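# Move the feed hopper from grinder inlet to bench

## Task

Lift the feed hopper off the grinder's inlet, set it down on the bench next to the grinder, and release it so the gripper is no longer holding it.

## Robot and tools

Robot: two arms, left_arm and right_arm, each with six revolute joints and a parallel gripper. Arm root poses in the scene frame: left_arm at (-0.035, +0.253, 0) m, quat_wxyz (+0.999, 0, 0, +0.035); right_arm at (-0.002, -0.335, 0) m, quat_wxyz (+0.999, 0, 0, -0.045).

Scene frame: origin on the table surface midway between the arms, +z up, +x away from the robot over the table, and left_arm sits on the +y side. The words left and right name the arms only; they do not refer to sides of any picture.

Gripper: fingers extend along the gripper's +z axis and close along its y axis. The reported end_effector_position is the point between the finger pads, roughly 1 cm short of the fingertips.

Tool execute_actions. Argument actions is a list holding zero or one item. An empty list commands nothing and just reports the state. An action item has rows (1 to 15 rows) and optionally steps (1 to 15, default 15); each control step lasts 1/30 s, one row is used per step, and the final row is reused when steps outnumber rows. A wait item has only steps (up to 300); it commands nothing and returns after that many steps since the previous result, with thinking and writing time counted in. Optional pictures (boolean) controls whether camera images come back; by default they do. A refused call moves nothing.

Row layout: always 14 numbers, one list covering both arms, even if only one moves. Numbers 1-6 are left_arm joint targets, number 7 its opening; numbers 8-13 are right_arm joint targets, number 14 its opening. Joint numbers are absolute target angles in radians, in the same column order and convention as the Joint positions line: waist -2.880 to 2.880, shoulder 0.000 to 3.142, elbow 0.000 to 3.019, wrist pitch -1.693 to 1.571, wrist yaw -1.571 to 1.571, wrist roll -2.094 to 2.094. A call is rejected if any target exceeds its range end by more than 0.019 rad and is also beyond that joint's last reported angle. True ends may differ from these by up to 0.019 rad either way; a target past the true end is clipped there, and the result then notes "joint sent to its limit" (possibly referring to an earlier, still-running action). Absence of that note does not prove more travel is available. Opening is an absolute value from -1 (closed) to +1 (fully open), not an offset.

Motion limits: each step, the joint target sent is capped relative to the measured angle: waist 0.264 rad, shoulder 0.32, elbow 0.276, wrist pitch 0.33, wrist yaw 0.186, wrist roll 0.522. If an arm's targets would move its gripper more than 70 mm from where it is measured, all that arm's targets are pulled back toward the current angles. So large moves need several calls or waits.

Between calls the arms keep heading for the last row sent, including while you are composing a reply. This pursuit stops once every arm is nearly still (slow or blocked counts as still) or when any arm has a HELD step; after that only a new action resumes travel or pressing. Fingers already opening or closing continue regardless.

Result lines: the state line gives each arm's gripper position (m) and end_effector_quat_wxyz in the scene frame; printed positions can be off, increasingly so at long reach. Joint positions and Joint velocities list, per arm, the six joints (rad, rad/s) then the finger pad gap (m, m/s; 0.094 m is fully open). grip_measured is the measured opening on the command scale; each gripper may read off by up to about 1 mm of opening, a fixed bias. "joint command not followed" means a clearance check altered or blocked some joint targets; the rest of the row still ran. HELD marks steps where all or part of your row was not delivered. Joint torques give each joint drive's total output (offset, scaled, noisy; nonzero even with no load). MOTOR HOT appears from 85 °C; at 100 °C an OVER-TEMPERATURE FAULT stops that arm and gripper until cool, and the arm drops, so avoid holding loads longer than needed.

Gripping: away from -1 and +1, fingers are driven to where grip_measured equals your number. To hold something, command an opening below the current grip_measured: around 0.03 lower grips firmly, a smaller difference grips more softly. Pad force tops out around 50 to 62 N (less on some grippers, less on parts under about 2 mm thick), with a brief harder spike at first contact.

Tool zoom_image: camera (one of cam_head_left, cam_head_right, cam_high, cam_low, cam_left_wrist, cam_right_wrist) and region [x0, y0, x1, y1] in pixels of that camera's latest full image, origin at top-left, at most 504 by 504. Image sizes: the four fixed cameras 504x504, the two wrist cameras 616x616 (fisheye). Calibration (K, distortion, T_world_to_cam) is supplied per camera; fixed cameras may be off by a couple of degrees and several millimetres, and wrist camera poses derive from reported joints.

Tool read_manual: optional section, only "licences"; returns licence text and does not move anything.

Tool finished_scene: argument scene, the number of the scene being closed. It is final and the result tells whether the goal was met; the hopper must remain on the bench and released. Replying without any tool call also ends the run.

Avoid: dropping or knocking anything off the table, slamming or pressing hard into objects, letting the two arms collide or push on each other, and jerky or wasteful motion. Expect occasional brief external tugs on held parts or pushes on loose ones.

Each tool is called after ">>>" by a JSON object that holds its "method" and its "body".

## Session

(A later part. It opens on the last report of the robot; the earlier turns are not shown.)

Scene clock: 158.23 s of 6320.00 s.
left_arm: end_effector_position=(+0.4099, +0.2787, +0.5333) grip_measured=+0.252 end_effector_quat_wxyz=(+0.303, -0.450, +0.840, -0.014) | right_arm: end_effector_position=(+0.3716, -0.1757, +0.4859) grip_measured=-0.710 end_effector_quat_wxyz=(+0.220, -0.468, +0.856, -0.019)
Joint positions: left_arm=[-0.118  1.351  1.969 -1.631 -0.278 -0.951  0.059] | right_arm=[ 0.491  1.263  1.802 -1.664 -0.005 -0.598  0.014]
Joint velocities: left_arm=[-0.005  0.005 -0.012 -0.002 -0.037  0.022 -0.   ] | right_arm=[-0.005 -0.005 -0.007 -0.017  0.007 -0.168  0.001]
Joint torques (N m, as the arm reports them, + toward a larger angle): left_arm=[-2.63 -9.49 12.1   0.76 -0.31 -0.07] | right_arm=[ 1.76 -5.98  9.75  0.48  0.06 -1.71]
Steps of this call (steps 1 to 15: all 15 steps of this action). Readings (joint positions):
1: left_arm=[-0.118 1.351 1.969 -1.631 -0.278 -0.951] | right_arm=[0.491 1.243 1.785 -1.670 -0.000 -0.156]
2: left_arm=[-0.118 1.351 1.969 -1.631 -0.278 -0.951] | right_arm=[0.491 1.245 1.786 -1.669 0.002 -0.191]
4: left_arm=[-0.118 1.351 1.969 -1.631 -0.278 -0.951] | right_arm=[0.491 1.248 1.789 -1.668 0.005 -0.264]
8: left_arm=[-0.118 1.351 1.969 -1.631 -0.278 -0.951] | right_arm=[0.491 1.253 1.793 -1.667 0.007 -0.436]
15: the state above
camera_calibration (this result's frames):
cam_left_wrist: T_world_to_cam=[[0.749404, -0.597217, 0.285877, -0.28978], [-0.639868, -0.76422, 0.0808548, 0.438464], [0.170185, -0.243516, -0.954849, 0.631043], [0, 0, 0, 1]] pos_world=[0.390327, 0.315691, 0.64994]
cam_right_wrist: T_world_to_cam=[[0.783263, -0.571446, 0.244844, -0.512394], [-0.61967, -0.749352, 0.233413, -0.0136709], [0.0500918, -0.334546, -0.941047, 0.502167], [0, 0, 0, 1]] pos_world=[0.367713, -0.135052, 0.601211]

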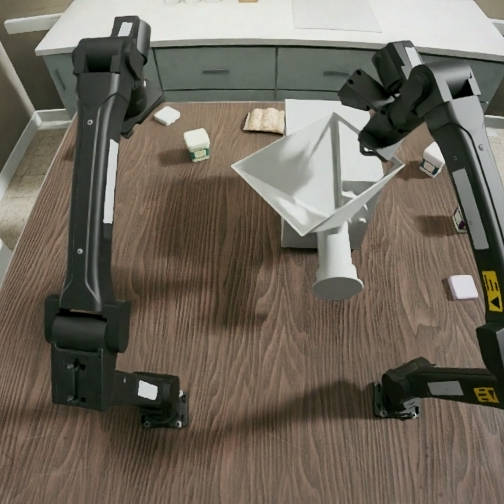

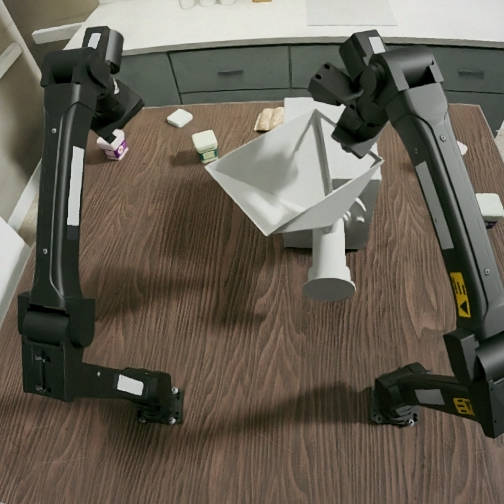

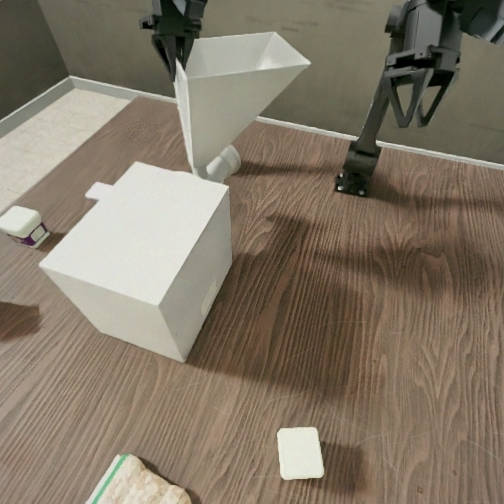

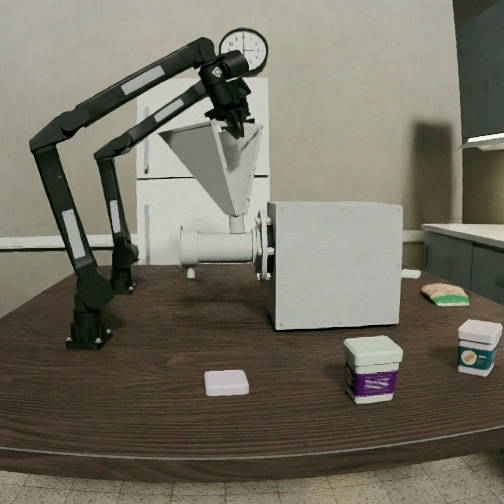

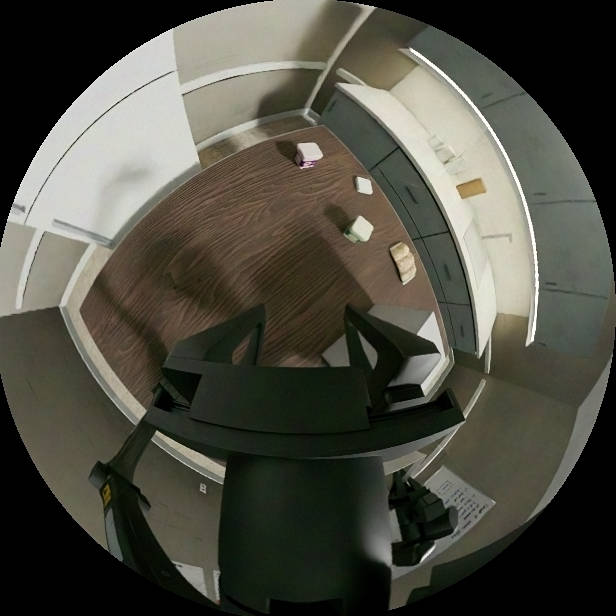

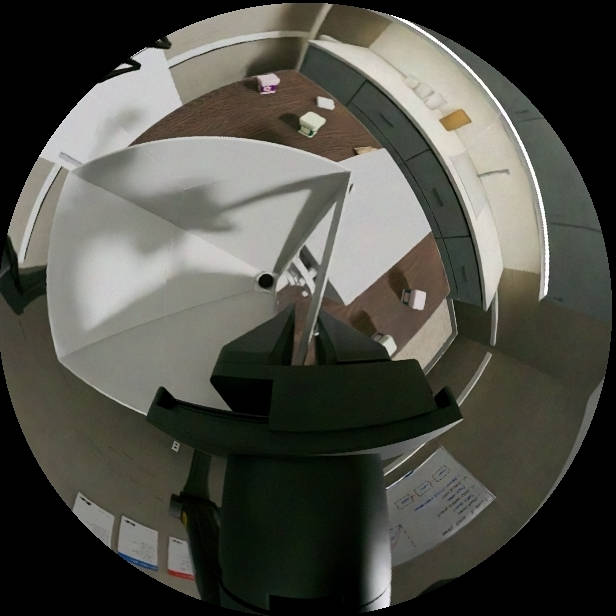

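>>> {"method": "execute_actions", "body": {"actions": [{"rows":[[-0.13,1.35,2.0,-1.64,-0.28,-0.96,0.25,0.512,1.283,1.815,-1.68,0,-0.82,-0.69],[-0.13,1.35,2.0,-1.64,-0.28,-0.96,0.25,0.513,1.284,1.817,-1.68,0,-0.87,-0.68],[-0.13,1.35,2.0,-1.64,-0.28,-0.96,0.25,0.514,1.285,1.819,-1.68,0,-0.92,-0.68],[-0.13,1.35,2.0,-1.64,-0.28,-0.96,0.25,0.515,1.286,1.821,-1.68,0,-0.97,-0.68],[-0.13,1.35,2.0,-1.64,-0.28,-0.96,0.25,0.516,1.287,1.823,-1.68,0,-1.02,-0.68],[-0.13,1.35,2.0,-1.64,-0.28,-0.96,0.25,0.517,1.288,1.825,-1.68,0,-1.07,-0.68],[-0.13,1.35,2.0,-1.64,-0.28,-0.96,0.25,0.518,1.289,1.827,-1.68,0,-1.12,-0.68],[-0.13,1.35,2.0,-1.64,-0.28,-0.96,0.25,0.519,1.29,1.829,-1.68,0,-1.17,-0.68],[-0.13,1.35,2.0,-1.64,-0.28,-0.96,0.25,0.52,1.29,1.83,-1.68,0,-1.22,-0.68],[-0.13,1.35,2.0,-1.64,-0.28,-0.96,0.25,0.521,1.29,1.83,-1.68,0,-1.27,-0.68],[-0.13,1.35,2.0,-1.64,-0.28,-0.96,0.25,0.522,1.29,1.83,-1.68,0,-1.32,-0.68],[-0.13,1.35,2.0,-1.64,-0.28,-0.96,0.25,0.523,1.29,1.83,-1.68,0,-1.37,-0.68],[-0.13,1.35,2.0,-1.64,-0.28,-0.96,0.25,0.524,1.29,1.83,-1.68,0,-1.42,-0.68],[-0.13,1.35,2.0,-1.64,-0.28,-0.96,0.25,0.525,1.29,1.83,-1.68,0,-1.46,-0.68]],"steps":15}]}}

>>> {"method": "execute_actions", "body": {"actions": [{"steps":12}]}}

Scene clock: 168.90 s of 6320.00 s.
left_arm: end_effector_position=(+0.4099, +0.2787, +0.5333) grip_measured=+0.252 end_effector_quat_wxyz=(+0.303, -0.450, +0.840, -0.014) | right_arm: end_effector_position=(+0.3773, -0.1693, +0.4878) grip_measured=-0.560 end_effector_quat_wxyz=(-0.218, +0.637, -0.737, +0.056)
Joint positions: left_arm=[-0.118  1.351  1.969 -1.631 -0.278 -0.951  0.059] | right_arm=[ 0.491  1.279  1.817 -1.655 -0.026 -1.018  0.021]
Joint velocities: left_arm=[-0.015 -0.015 -0.017  0.007  0.007  0.022 -0.   ] | right_arm=[-0.005  0.015  0.022 -0.002  0.037 -0.813  0.009]
Joint torques (N m, as the arm reports them, + toward a larger angle): left_arm=[-2.67 -9.47 12.11  0.75 -0.31 -0.07] | right_arm=[ 4.28 -7.14  9.55  0.28  0.75 -3.57]
Steps of this call (steps 1 to 15: the robot went on to your last target; steps 16 to 90: nothing new was sent; then 7.17 s passed at rest; steps 91 to 105: all 15 steps of this action). Readings (joint positions):
91: left_arm=[-0.118 1.351 1.969 -1.631 -0.278 -0.951] | right_arm=[0.491 1.263 1.802 -1.663 -0.006 -0.617]
92: left_arm=[-0.118 1.351 1.969 -1.631 -0.278 -0.951] | right_arm=[0.491 1.263 1.802 -1.663 -0.005 -0.636]
94: left_arm=[-0.118 1.351 1.969 -1.631 -0.278 -0.951] | right_arm=[0.491 1.265 1.803 -1.660 -0.008 -0.694]
98: left_arm=[-0.118 1.351 1.969 -1.631 -0.278 -0.951] | right_arm=[0.491 1.272 1.810 -1.659 -0.021 -0.802]
105: the state above
camera_calibration (this result's frames):
cam_left_wrist: T_world_to_cam=[[0.749404, -0.597217, 0.285877, -0.28978], [-0.639868, -0.76422, 0.0808548, 0.438464], [0.170185, -0.243516, -0.954849, 0.631043], [0, 0, 0, 1]] pos_world=[0.390327, 0.315691, 0.64994]
cam_right_wrist: T_world_to_cam=[[0.90926, -0.193774, 0.368372, -0.557559], [-0.318749, -0.893304, 0.31687, -0.184424], [0.267667, -0.405536, -0.874011, 0.378947], [0, 0, 0, 1]] pos_world=[0.346749, -0.119111, 0.595032]

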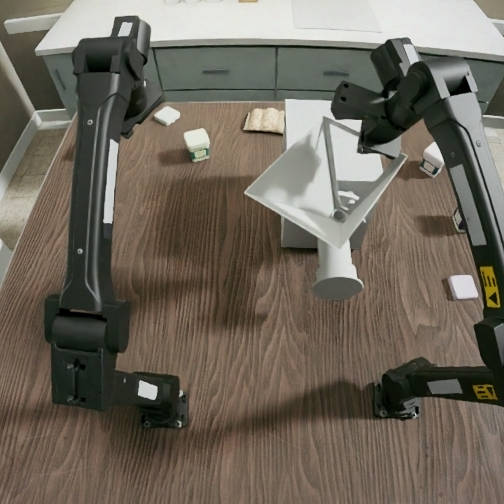

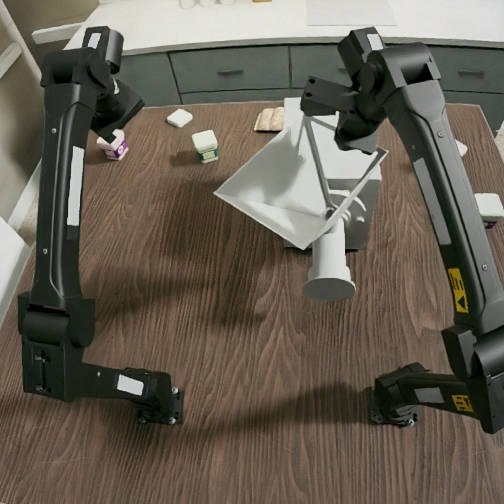

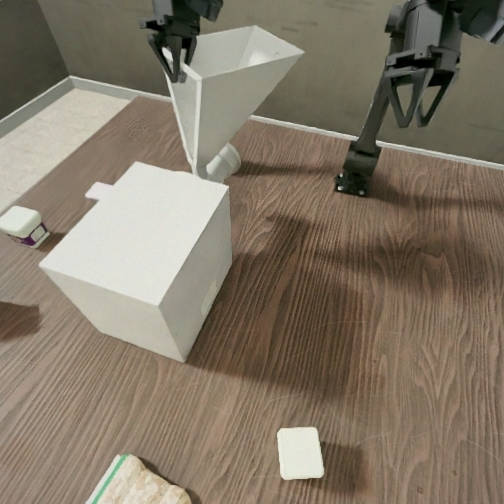

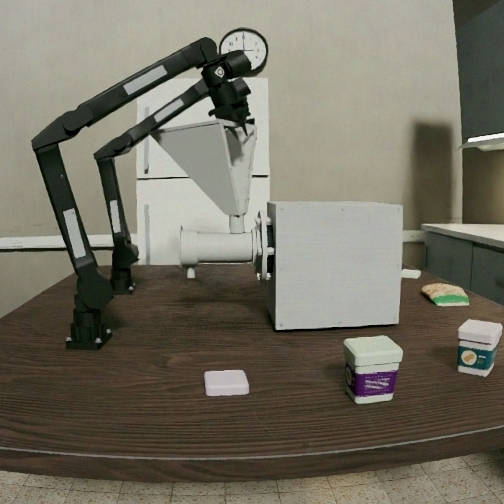

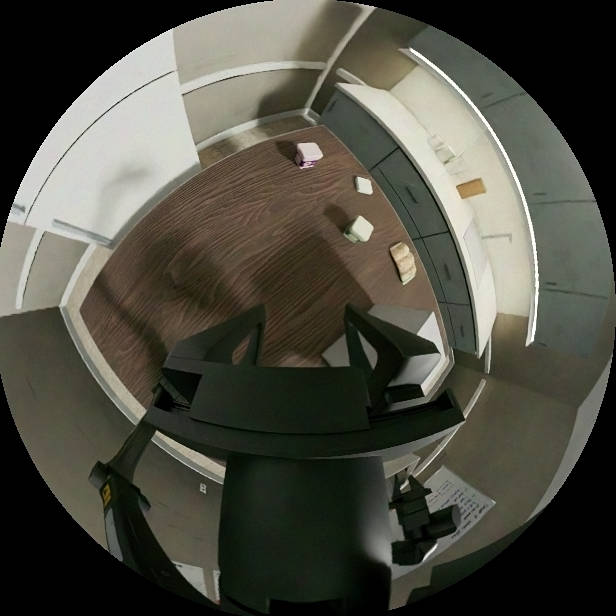

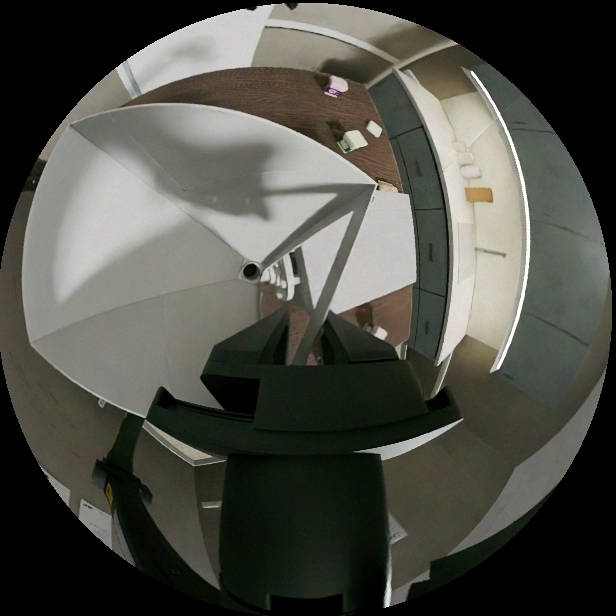

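Scene clock: 169.30 s of 6320.00 s.
left_arm: end_effector_position=(+0.4099, +0.2787, +0.5333) grip_measured=+0.252 end_effector_quat_wxyz=(+0.303, -0.450, +0.840, -0.014) | right_arm: end_effector_position=(+0.3778, -0.1682, +0.4883) grip_measured=-0.519 end_effector_quat_wxyz=(-0.217, +0.673, -0.705, +0.065)
Joint positions: left_arm=[-0.118  1.351  1.969 -1.631 -0.278 -0.951  0.059] | right_arm=[ 0.491  1.28   1.82  -1.655 -0.03  -1.116  0.023]
Joint velocities: left_arm=[ 0.005  0.005 -0.007 -0.007 -0.022 -0.037 -0.   ] | right_arm=[-0.005  0.005 -0.002  0.002 -0.022 -0.007  0.   ]
Joint torques (N m, as the arm reports them, + toward a larger angle): left_arm=[-2.64 -9.5  12.1   0.73 -0.31 -0.06] | right_arm=[ 3.11 -7.37  9.08  0.45  0.86 -3.77]
Steps of this call (steps 1 to 12: the robot went on to your last target). Readings (joint positions):
1: left_arm=[-0.118 1.351 1.969 -1.631 -0.278 -0.951] | right_arm=[0.491 1.279 1.818 -1.655 -0.027 -1.040]
2: left_arm=[-0.118 1.351 1.969 -1.631 -0.278 -0.951] | right_arm=[0.491 1.279 1.818 -1.655 -0.028 -1.058]
4: left_arm=[-0.118 1.351 1.969 -1.631 -0.278 -0.951] | right_arm=[0.491 1.280 1.819 -1.655 -0.028 -1.082]
8: left_arm=[-0.118 1.351 1.969 -1.631 -0.278 -0.951] | right_arm=[0.491 1.280 1.820 -1.655 -0.029 -1.112]
12: the state above
camera_calibration (this result's frames):
cam_left_wrist: T_world_to_cam=[[0.749404, -0.597217, 0.285877, -0.28978], [-0.639868, -0.76422, 0.0808548, 0.438464], [0.170185, -0.243516, -0.954849, 0.631043], [0, 0, 0, 1]] pos_world=[0.390327, 0.315691, 0.64994]
cam_right_wrist: T_world_to_cam=[[0.915149, -0.0985851, 0.390876, -0.555219], [-0.243942, -0.90738, 0.342279, -0.226498], [0.320929, -0.408587, -0.854436, 0.349499], [0, 0, 0, 1]] pos_world=[0.340691, -0.117455, 0.593172]

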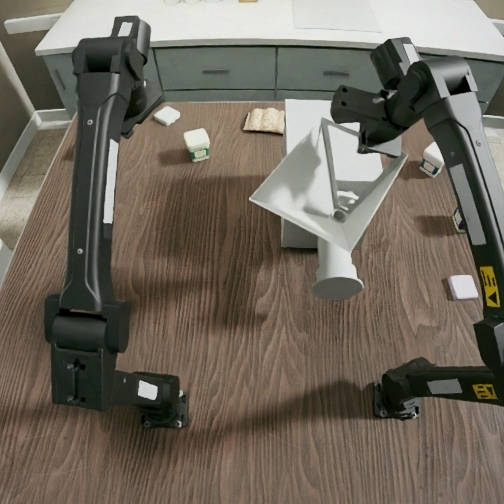

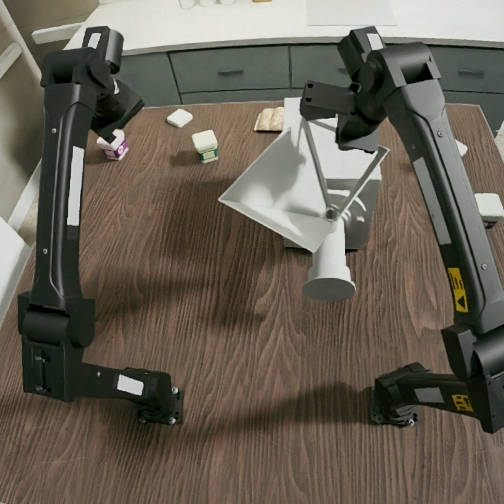

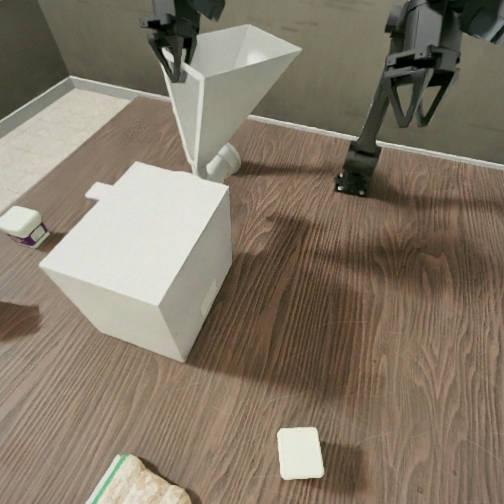

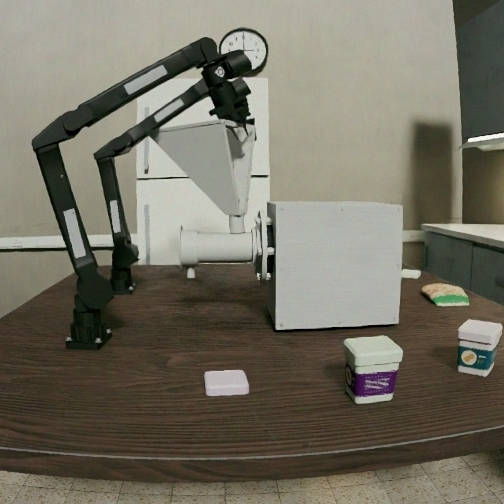

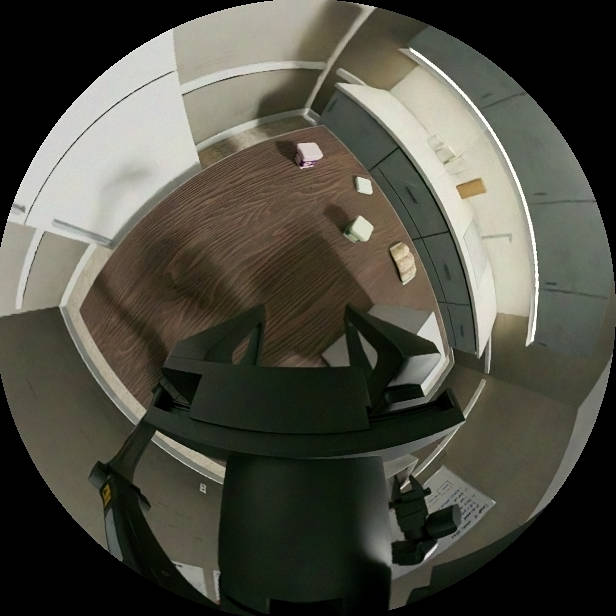

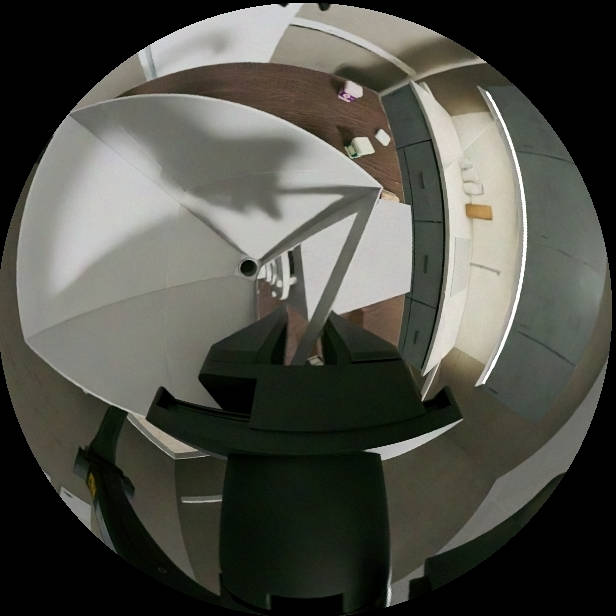

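>>> {"method": "execute_actions", "body": {"actions": [{"rows":[[-0.16,1.34,1.96,-1.635,-0.28,-0.96,0.25,0.50,1.28,1.82,-1.66,0,-1.1,-0.5],[-0.20,1.33,1.945,-1.63,-0.28,-0.96,0.25,0.495,1.28,1.83,-1.66,0,-1.0,-0.4],[-0.24,1.32,1.93,-1.63,-0.28,-0.96,0.25,0.49,1.28,1.84,-1.66,0,-0.9,-0.3],[-0.285,1.31,1.915,-1.625,-0.28,-0.96,0.25,0.49,1.28,1.85,-1.66,0,-0.82,-0.25],[-0.33,1.30,1.90,-1.625,-0.28,-0.96,0.25,0.49,1.28,1.865,-1.66,0,-0.76,-0.2],[-0.375,1.29,1.885,-1.62,-0.28,-0.96,0.25,0.49,1.278,1.88,-1.66,0,-0.72,-0.2],[-0.42,1.28,1.87,-1.62,-0.28,-0.96,0.25,0.49,1.276,1.9,-1.66,0,-0.7,-0.2],[-0.465,1.27,1.855,-1.615,-0.28,-0.96,0.25,0.49,1.274,1.92,-1.66,0,-0.7,-0.2],[-0.51,1.26,1.84,-1.615,-0.28,-0.96,0.25,0.49,1.272,1.94,-1.66,0,-0.7,-0.2],[-0.555,1.25,1.825,-1.61,-0.28,-0.96,0.25,0.49,1.27,1.96,-1.66,0,-0.7,-0.2],[-0.60,1.24,1.81,-1.61,-0.28,-0.96,0.25,0.49,1.268,1.98,-1.66,0,-0.7,-0.2],[-0.645,1.23,1.80,-1.61,-0.28,-0.96,0.25,0.49,1.266,2.0,-1.66,0,-0.7,-0.2],[-0.685,1.22,1.79,-1.61,-0.28,-0.96,0.25,0.49,1.264,2.015,-1.66,0,-0.7,-0.2],[-0.72,1.21,1.78,-1.61,-0.28,-0.96,0.25,0.49,1.262,2.03,-1.66,0,-0.7,-0.2],[-0.75,1.20,1.77,-1.61,-0.28,-0.96,0.25,0.49,1.26,2.04,-1.66,0,-0.7,-0.2]],"steps":15}]}}

Scene clock: 192.40 s of 6320.00 s.
left_arm: end_effector_position=(+0.3240, +0.0534, +0.4916) grip_measured=+0.251 end_effector_quat_wxyz=(+0.264, -0.192, +0.943, -0.067) | right_arm: end_effector_position=(+0.3777, -0.1737, +0.5562) grip_measured=-0.203 end_effector_quat_wxyz=(+0.298, -0.514, +0.803, -0.049)
Joint positions: left_arm=[-0.697  1.255  1.782 -1.622 -0.292 -0.958  0.059] | right_arm=[ 0.49   1.278  1.973 -1.654 -0.004 -0.737  0.037]
Joint velocities: left_arm=[-0.884 -0.317 -0.027  0.193 -0.081 -0.066  0.001] | right_arm=[ 0.015 -0.083  0.559 -0.002 -0.037  0.198 -0.   ]
Joint torques (N m, as the arm reports them, + toward a larger angle): left_arm=[ -0.89 -11.91   8.93   0.89   0.44   0.26] | right_arm=[ 0.17 -8.05 10.55  1.12  0.08  0.21]
Steps of this call (steps 1 to 30: the robot went on to your last target; steps 31 to 90: nothing new was sent; then 19.60 s passed at rest; steps 91 to 105: all 15 steps of this action). Readings (joint positions):
91: left_arm=[-0.120 1.351 1.968 -1.631 -0.279 -0.951] | right_arm=[0.490 1.280 1.820 -1.653 -0.028 -1.089]
92: left_arm=[-0.127 1.349 1.964 -1.631 -0.280 -0.951] | right_arm=[0.490 1.280 1.820 -1.653 -0.019 -1.071]
94: left_arm=[-0.166 1.340 1.942 -1.631 -0.282 -0.951] | right_arm=[0.490 1.280 1.820 -1.653 -0.006 -1.005]
98: left_arm=[-0.350 1.314 1.879 -1.630 -0.282 -0.952] | right_arm=[0.490 1.280 1.834 -1.653 -0.005 -0.843]
105: the state above
camera_calibration (this result's frames):
cam_left_wrist: T_world_to_cam=[[0.327162, -0.919469, 0.218041, -0.160762], [-0.943902, -0.307015, 0.12162, 0.268703], [-0.0448836, -0.245598, -0.968332, 0.627403], [0, 0, 0, 1]] pos_world=[0.334384, 0.0887688, 0.609908]
cam_right_wrist: T_world_to_cam=[[0.787917, -0.477767, 0.388492, -0.598665], [-0.558906, -0.819679, 0.1255, -0.0000029712], [0.258479, -0.316014, -0.912866, 0.477524], [0, 0, 0, 1]] pos_world=[0.348267, -0.135121, 0.668492]

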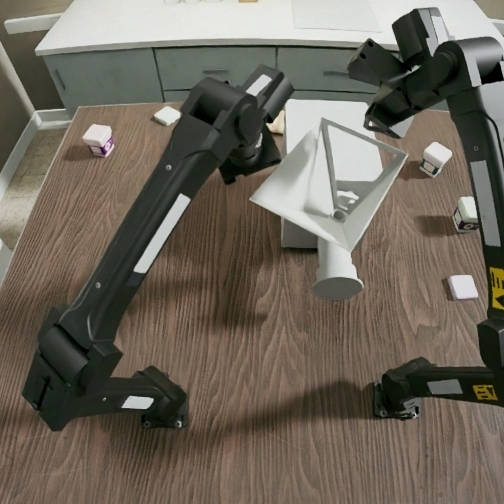

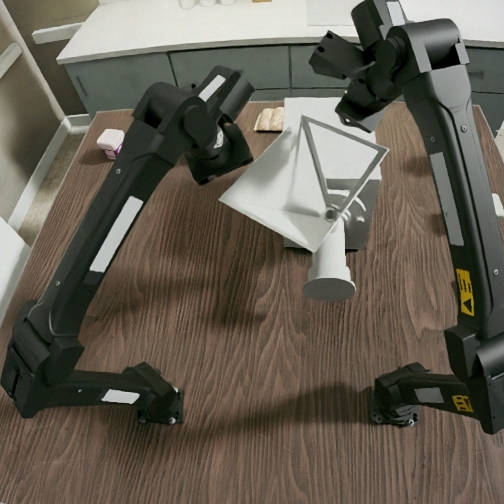

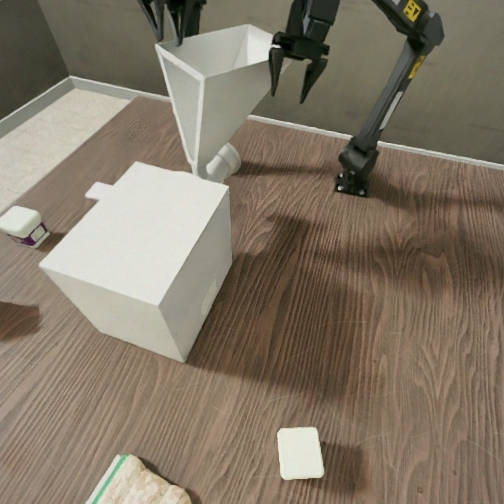

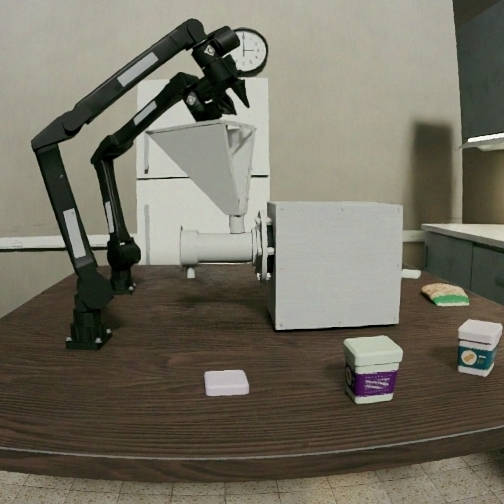

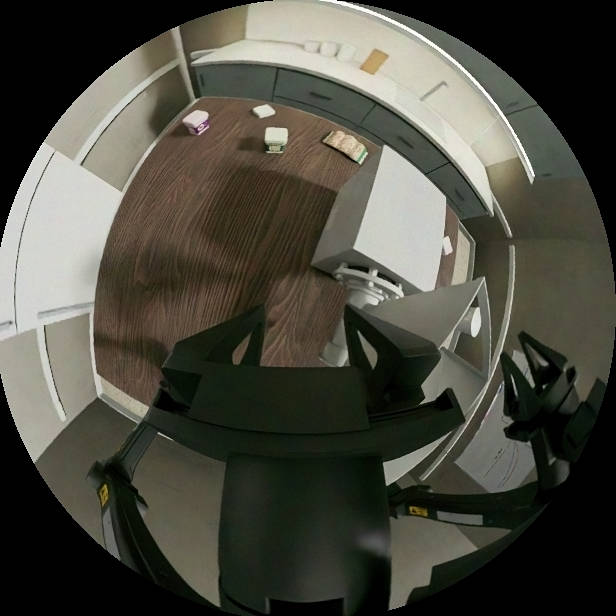

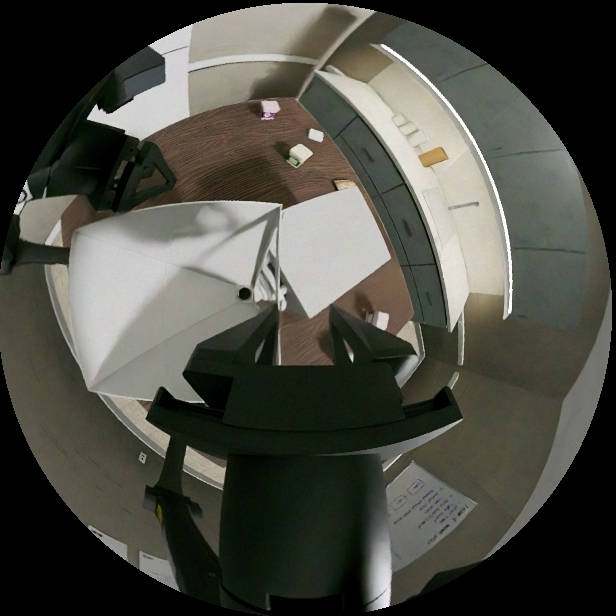

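>>> {"method": "execute_actions", "body": {"actions": [{"rows":[[-0.765,1.20,1.77,-1.61,-0.28,-0.96,0.25,0.475,1.245,2.0,-1.655,-0.01,-0.64,-0.15],[-0.78,1.20,1.77,-1.61,-0.28,-0.96,0.25,0.46,1.23,1.985,-1.65,-0.02,-0.57,-0.1],[-0.795,1.20,1.77,-1.61,-0.28,-0.96,0.25,0.445,1.21,1.965,-1.64,-0.03,-0.5,-0.05],[-0.81,1.20,1.77,-1.61,-0.28,-0.96,0.25,0.43,1.19,1.945,-1.63,-0.04,-0.43,0],[-0.825,1.20,1.77,-1.61,-0.28,-0.96,0.25,0.415,1.17,1.925,-1.62,-0.05,-0.36,0.05],[-0.84,1.20,1.77,-1.61,-0.28,-0.96,0.25,0.40,1.15,1.905,-1.61,-0.06,-0.29,0.1],[-0.858,1.20,1.77,-1.61,-0.28,-0.96,0.25,0.385,1.13,1.885,-1.6,-0.07,-0.22,0.15],[-0.876,1.20,1.77,-1.61,-0.28,-0.96,0.25,0.37,1.11,1.865,-1.59,-0.08,-0.15,0.2],[-0.894,1.20,1.77,-1.61,-0.28,-0.96,0.25,0.355,1.09,1.845,-1.58,-0.09,-0.08,0.25],[-0.912,1.20,1.77,-1.61,-0.28,-0.96,0.25,0.34,1.075,1.825,-1.575,-0.1,-0.01,0.25],[-0.93,1.20,1.77,-1.61,-0.28,-0.96,0.25,0.325,1.06,1.805,-1.57,-0.11,0.06,0.25],[-0.948,1.20,1.77,-1.61,-0.28,-0.96,0.25,0.31,1.045,1.785,-1.565,-0.12,0.13,0.25],[-0.966,1.20,1.77,-1.61,-0.28,-0.96,0.25,0.295,1.03,1.765,-1.56,-0.123,0.2,0.25],[-0.984,1.20,1.77,-1.61,-0.28,-0.96,0.25,0.283,1.018,1.745,-1.555,-0.123,0.27,0.25],[-1.0,1.20,1.77,-1.61,-0.28,-0.96,0.25,0.273,1.008,1.725,-1.55,-0.123,0.33,0.25]],"steps":15}]}}

>>> {"method": "execute_actions", "body": {"actions": [{"steps":15}]}}

Scene clock: 202.47 s of 6320.00 s.
left_arm: end_effector_position=(+0.2530, -0.0087, +0.5114) grip_measured=+0.251 end_effector_quat_wxyz=(+0.272, -0.086, +0.951, -0.122) | right_arm: end_effector_position=(+0.3201, -0.2446, +0.5625) grip_measured=+0.247 end_effector_quat_wxyz=(+0.345, -0.100, +0.928, +0.100)
Joint positions: left_arm=[-0.935  1.191  1.77  -1.613 -0.295 -0.964  0.059] | right_arm=[ 0.304  1.034  1.764 -1.575 -0.117  0.043  0.059]
Joint velocities: left_arm=[-0.542 -0.015 -0.017 -0.002  0.125  0.007  0.   ] | right_arm=[-0.386 -0.601 -0.481  0.139  0.022  1.839  0.   ]
Joint torques (N m, as the arm reports them, + toward a larger angle): left_arm=[-3.85 -7.26  9.23  1.22  0.32  0.06] | right_arm=[ 0.25 -1.35  7.23  2.16 -0.23  0.04]
Steps of this call (steps 1 to 30: the robot went on to your last target; steps 31 to 90: nothing new was sent; then 6.57 s passed at rest; steps 91 to 105: all 15 steps of this action). Readings (joint positions):
91: left_arm=[-0.758 1.195 1.770 -1.618 -0.280 -0.959] | right_arm=[0.490 1.249 2.010 -1.654 -0.005 -0.701]
92: left_arm=[-0.759 1.195 1.770 -1.618 -0.280 -0.959] | right_arm=[0.489 1.248 2.006 -1.654 -0.011 -0.680]
94: left_arm=[-0.767 1.195 1.770 -1.618 -0.280 -0.959] | right_arm=[0.475 1.236 1.981 -1.650 -0.029 -0.611]
98: left_arm=[-0.813 1.194 1.770 -1.616 -0.289 -0.961] | right_arm=[0.412 1.179 1.894 -1.622 -0.067 -0.405]
105: the state above
camera_calibration (this result's frames):
cam_left_wrist: T_world_to_cam=[[0.0976583, -0.958423, 0.268121, -0.166755], [-0.99337, -0.0774556, 0.0849453, 0.213553], [-0.0606461, -0.274639, -0.959633, 0.627426], [0, 0, 0, 1]] pos_world=[0.266473, 0.0290345, 0.628669]
cam_right_wrist: T_world_to_cam=[[0.24097, -0.96374, -0.114622, -0.250342], [-0.968042, -0.230213, -0.0994862, 0.310678], [0.0694914, 0.134932, -0.988415, 0.689004], [0, 0, 0, 1]] pos_world=[0.313195, -0.262712, 0.683236]

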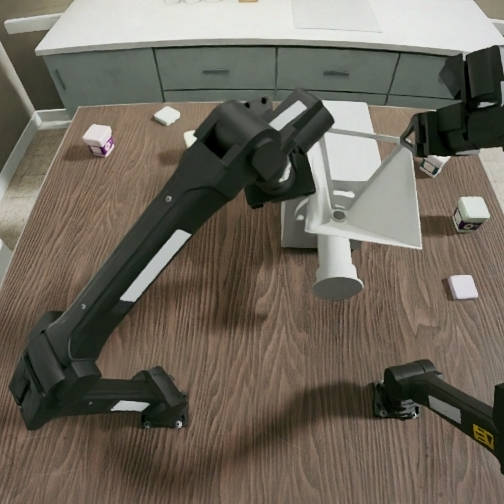

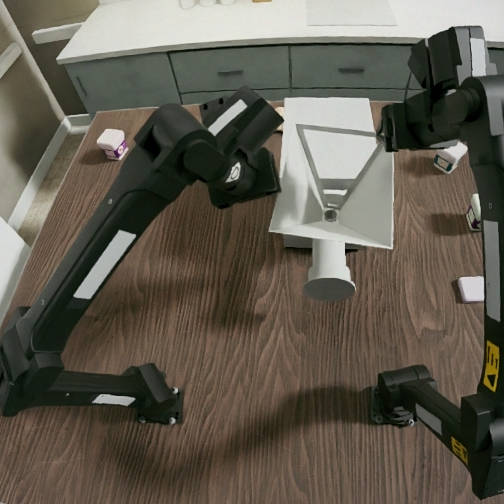

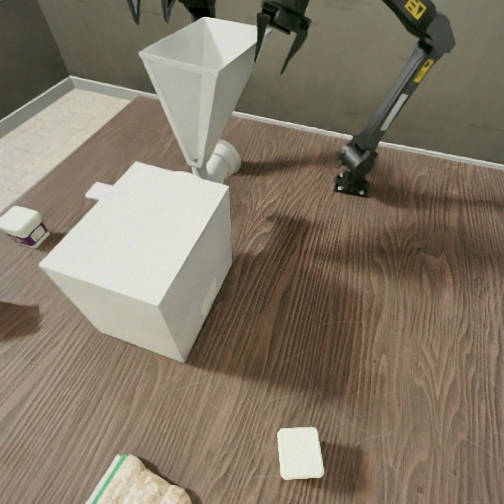

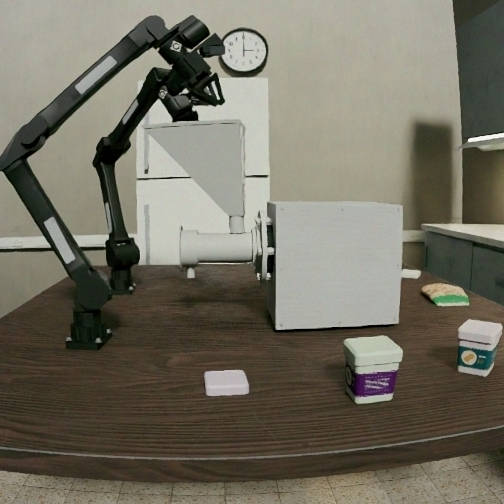

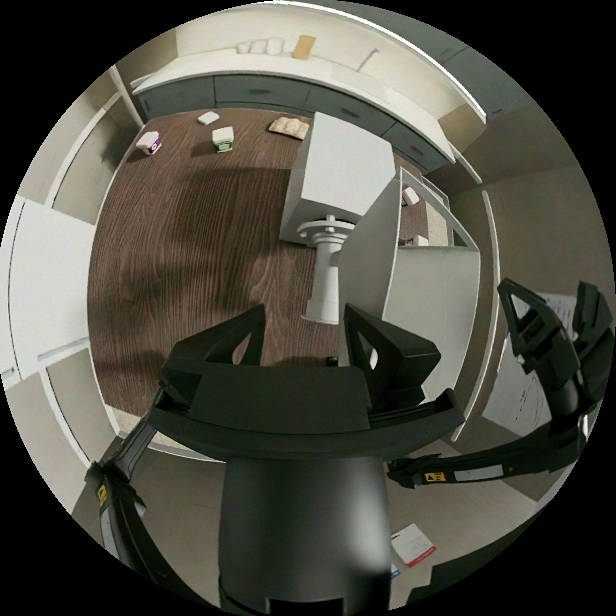

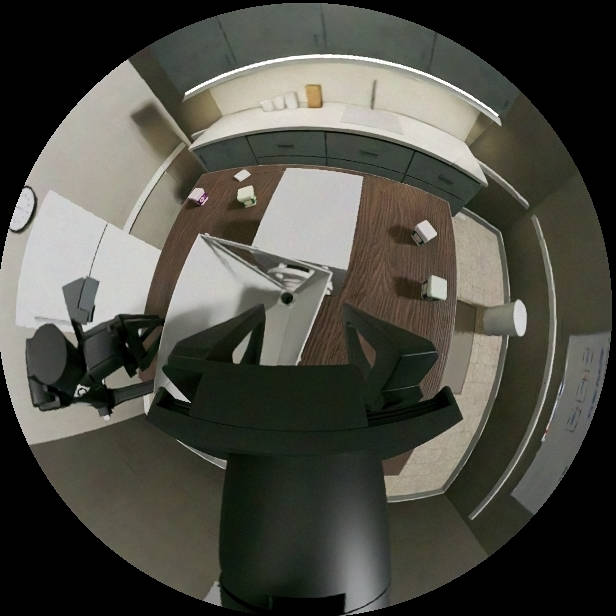

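Scene clock: 202.97 s of 6320.00 s.
left_arm: end_effector_position=(+0.2364, -0.0259, +0.5110) grip_measured=+0.251 end_effector_quat_wxyz=(+0.265, -0.058, +0.953, -0.132) | right_arm: end_effector_position=(+0.3118, -0.2535, +0.5582) grip_measured=+0.247 end_effector_quat_wxyz=(+0.333, +0.034, +0.931, +0.143)
Joint positions: left_arm=[-0.993  1.191  1.77  -1.613 -0.285 -0.964  0.059] | right_arm=[ 0.281  1.     1.728 -1.565 -0.119  0.311  0.059]
Joint velocities: left_arm=[-0.005  0.005 -0.007 -0.002  0.051  0.022 -0.   ] | right_arm=[ 0.005 -0.005 -0.012  0.007 -0.066  0.022  0.   ]
Joint torques (N m, as the arm reports them, + toward a larger angle): left_arm=[-2.22 -6.43  9.44  1.25  0.    0.06] | right_arm=[-0.21 -1.14  7.88  2.16 -0.26  0.08]
Steps of this call (steps 1 to 15: the robot went on to your last target). Readings (joint positions):
1: left_arm=[-0.952 1.191 1.770 -1.613 -0.294 -0.964] | right_arm=[0.292 1.016 1.750 -1.572 -0.117 0.099]
2: left_arm=[-0.968 1.191 1.770 -1.613 -0.290 -0.964] | right_arm=[0.285 1.002 1.741 -1.572 -0.117 0.144]
4: left_arm=[-0.988 1.191 1.770 -1.613 -0.286 -0.964] | right_arm=[0.281 0.989 1.736 -1.571 -0.117 0.208]
8: left_arm=[-0.993 1.191 1.770 -1.613 -0.285 -0.964] | right_arm=[0.281 0.989 1.734 -1.566 -0.119 0.274]
15: the state above
camera_calibration (this result's frames):
cam_left_wrist: T_world_to_cam=[[0.0395088, -0.961363, 0.272433, -0.170097], [-0.995712, -0.0150548, 0.0912747, 0.194672], [-0.0836468, -0.274871, -0.957836, 0.625821], [0, 0, 0, 1]] pos_world=[0.252906, 0.0114253, 0.628005]
cam_right_wrist: T_world_to_cam=[[0.0168851, -0.957999, -0.286275, -0.0902987], [-0.998194, 0.000358217, -0.0600743, 0.345981], [0.0576536, 0.286773, -0.956262, 0.710766], [0, 0, 0, 1]] pos_world=[0.305903, -0.290458, 0.674613]

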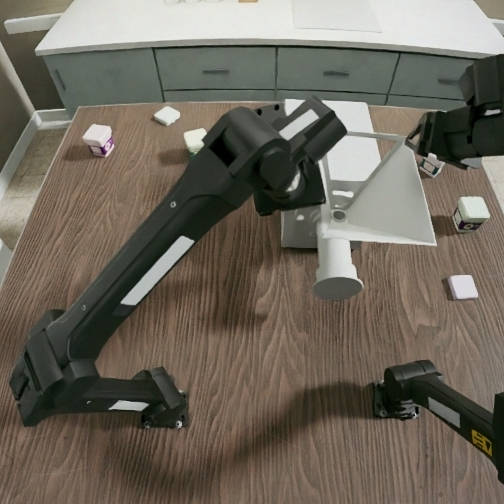

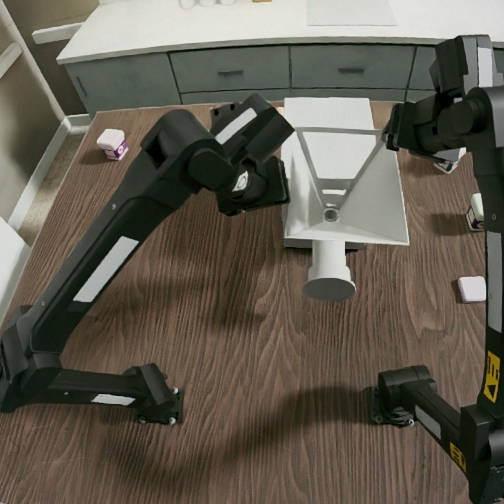

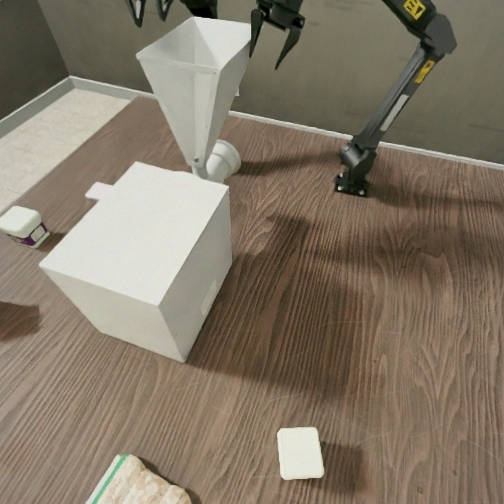

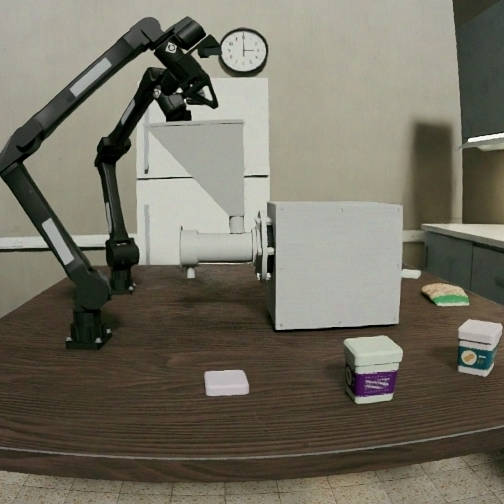

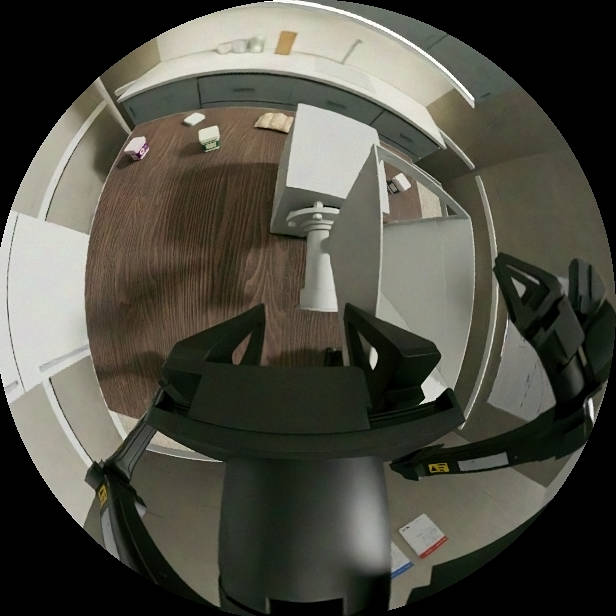

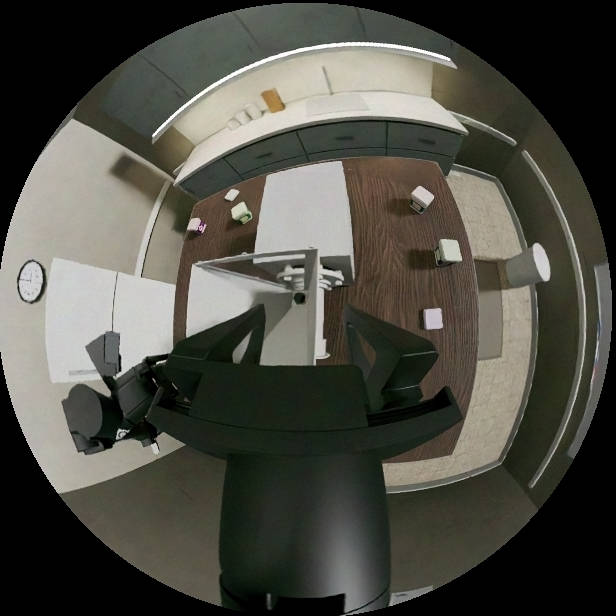

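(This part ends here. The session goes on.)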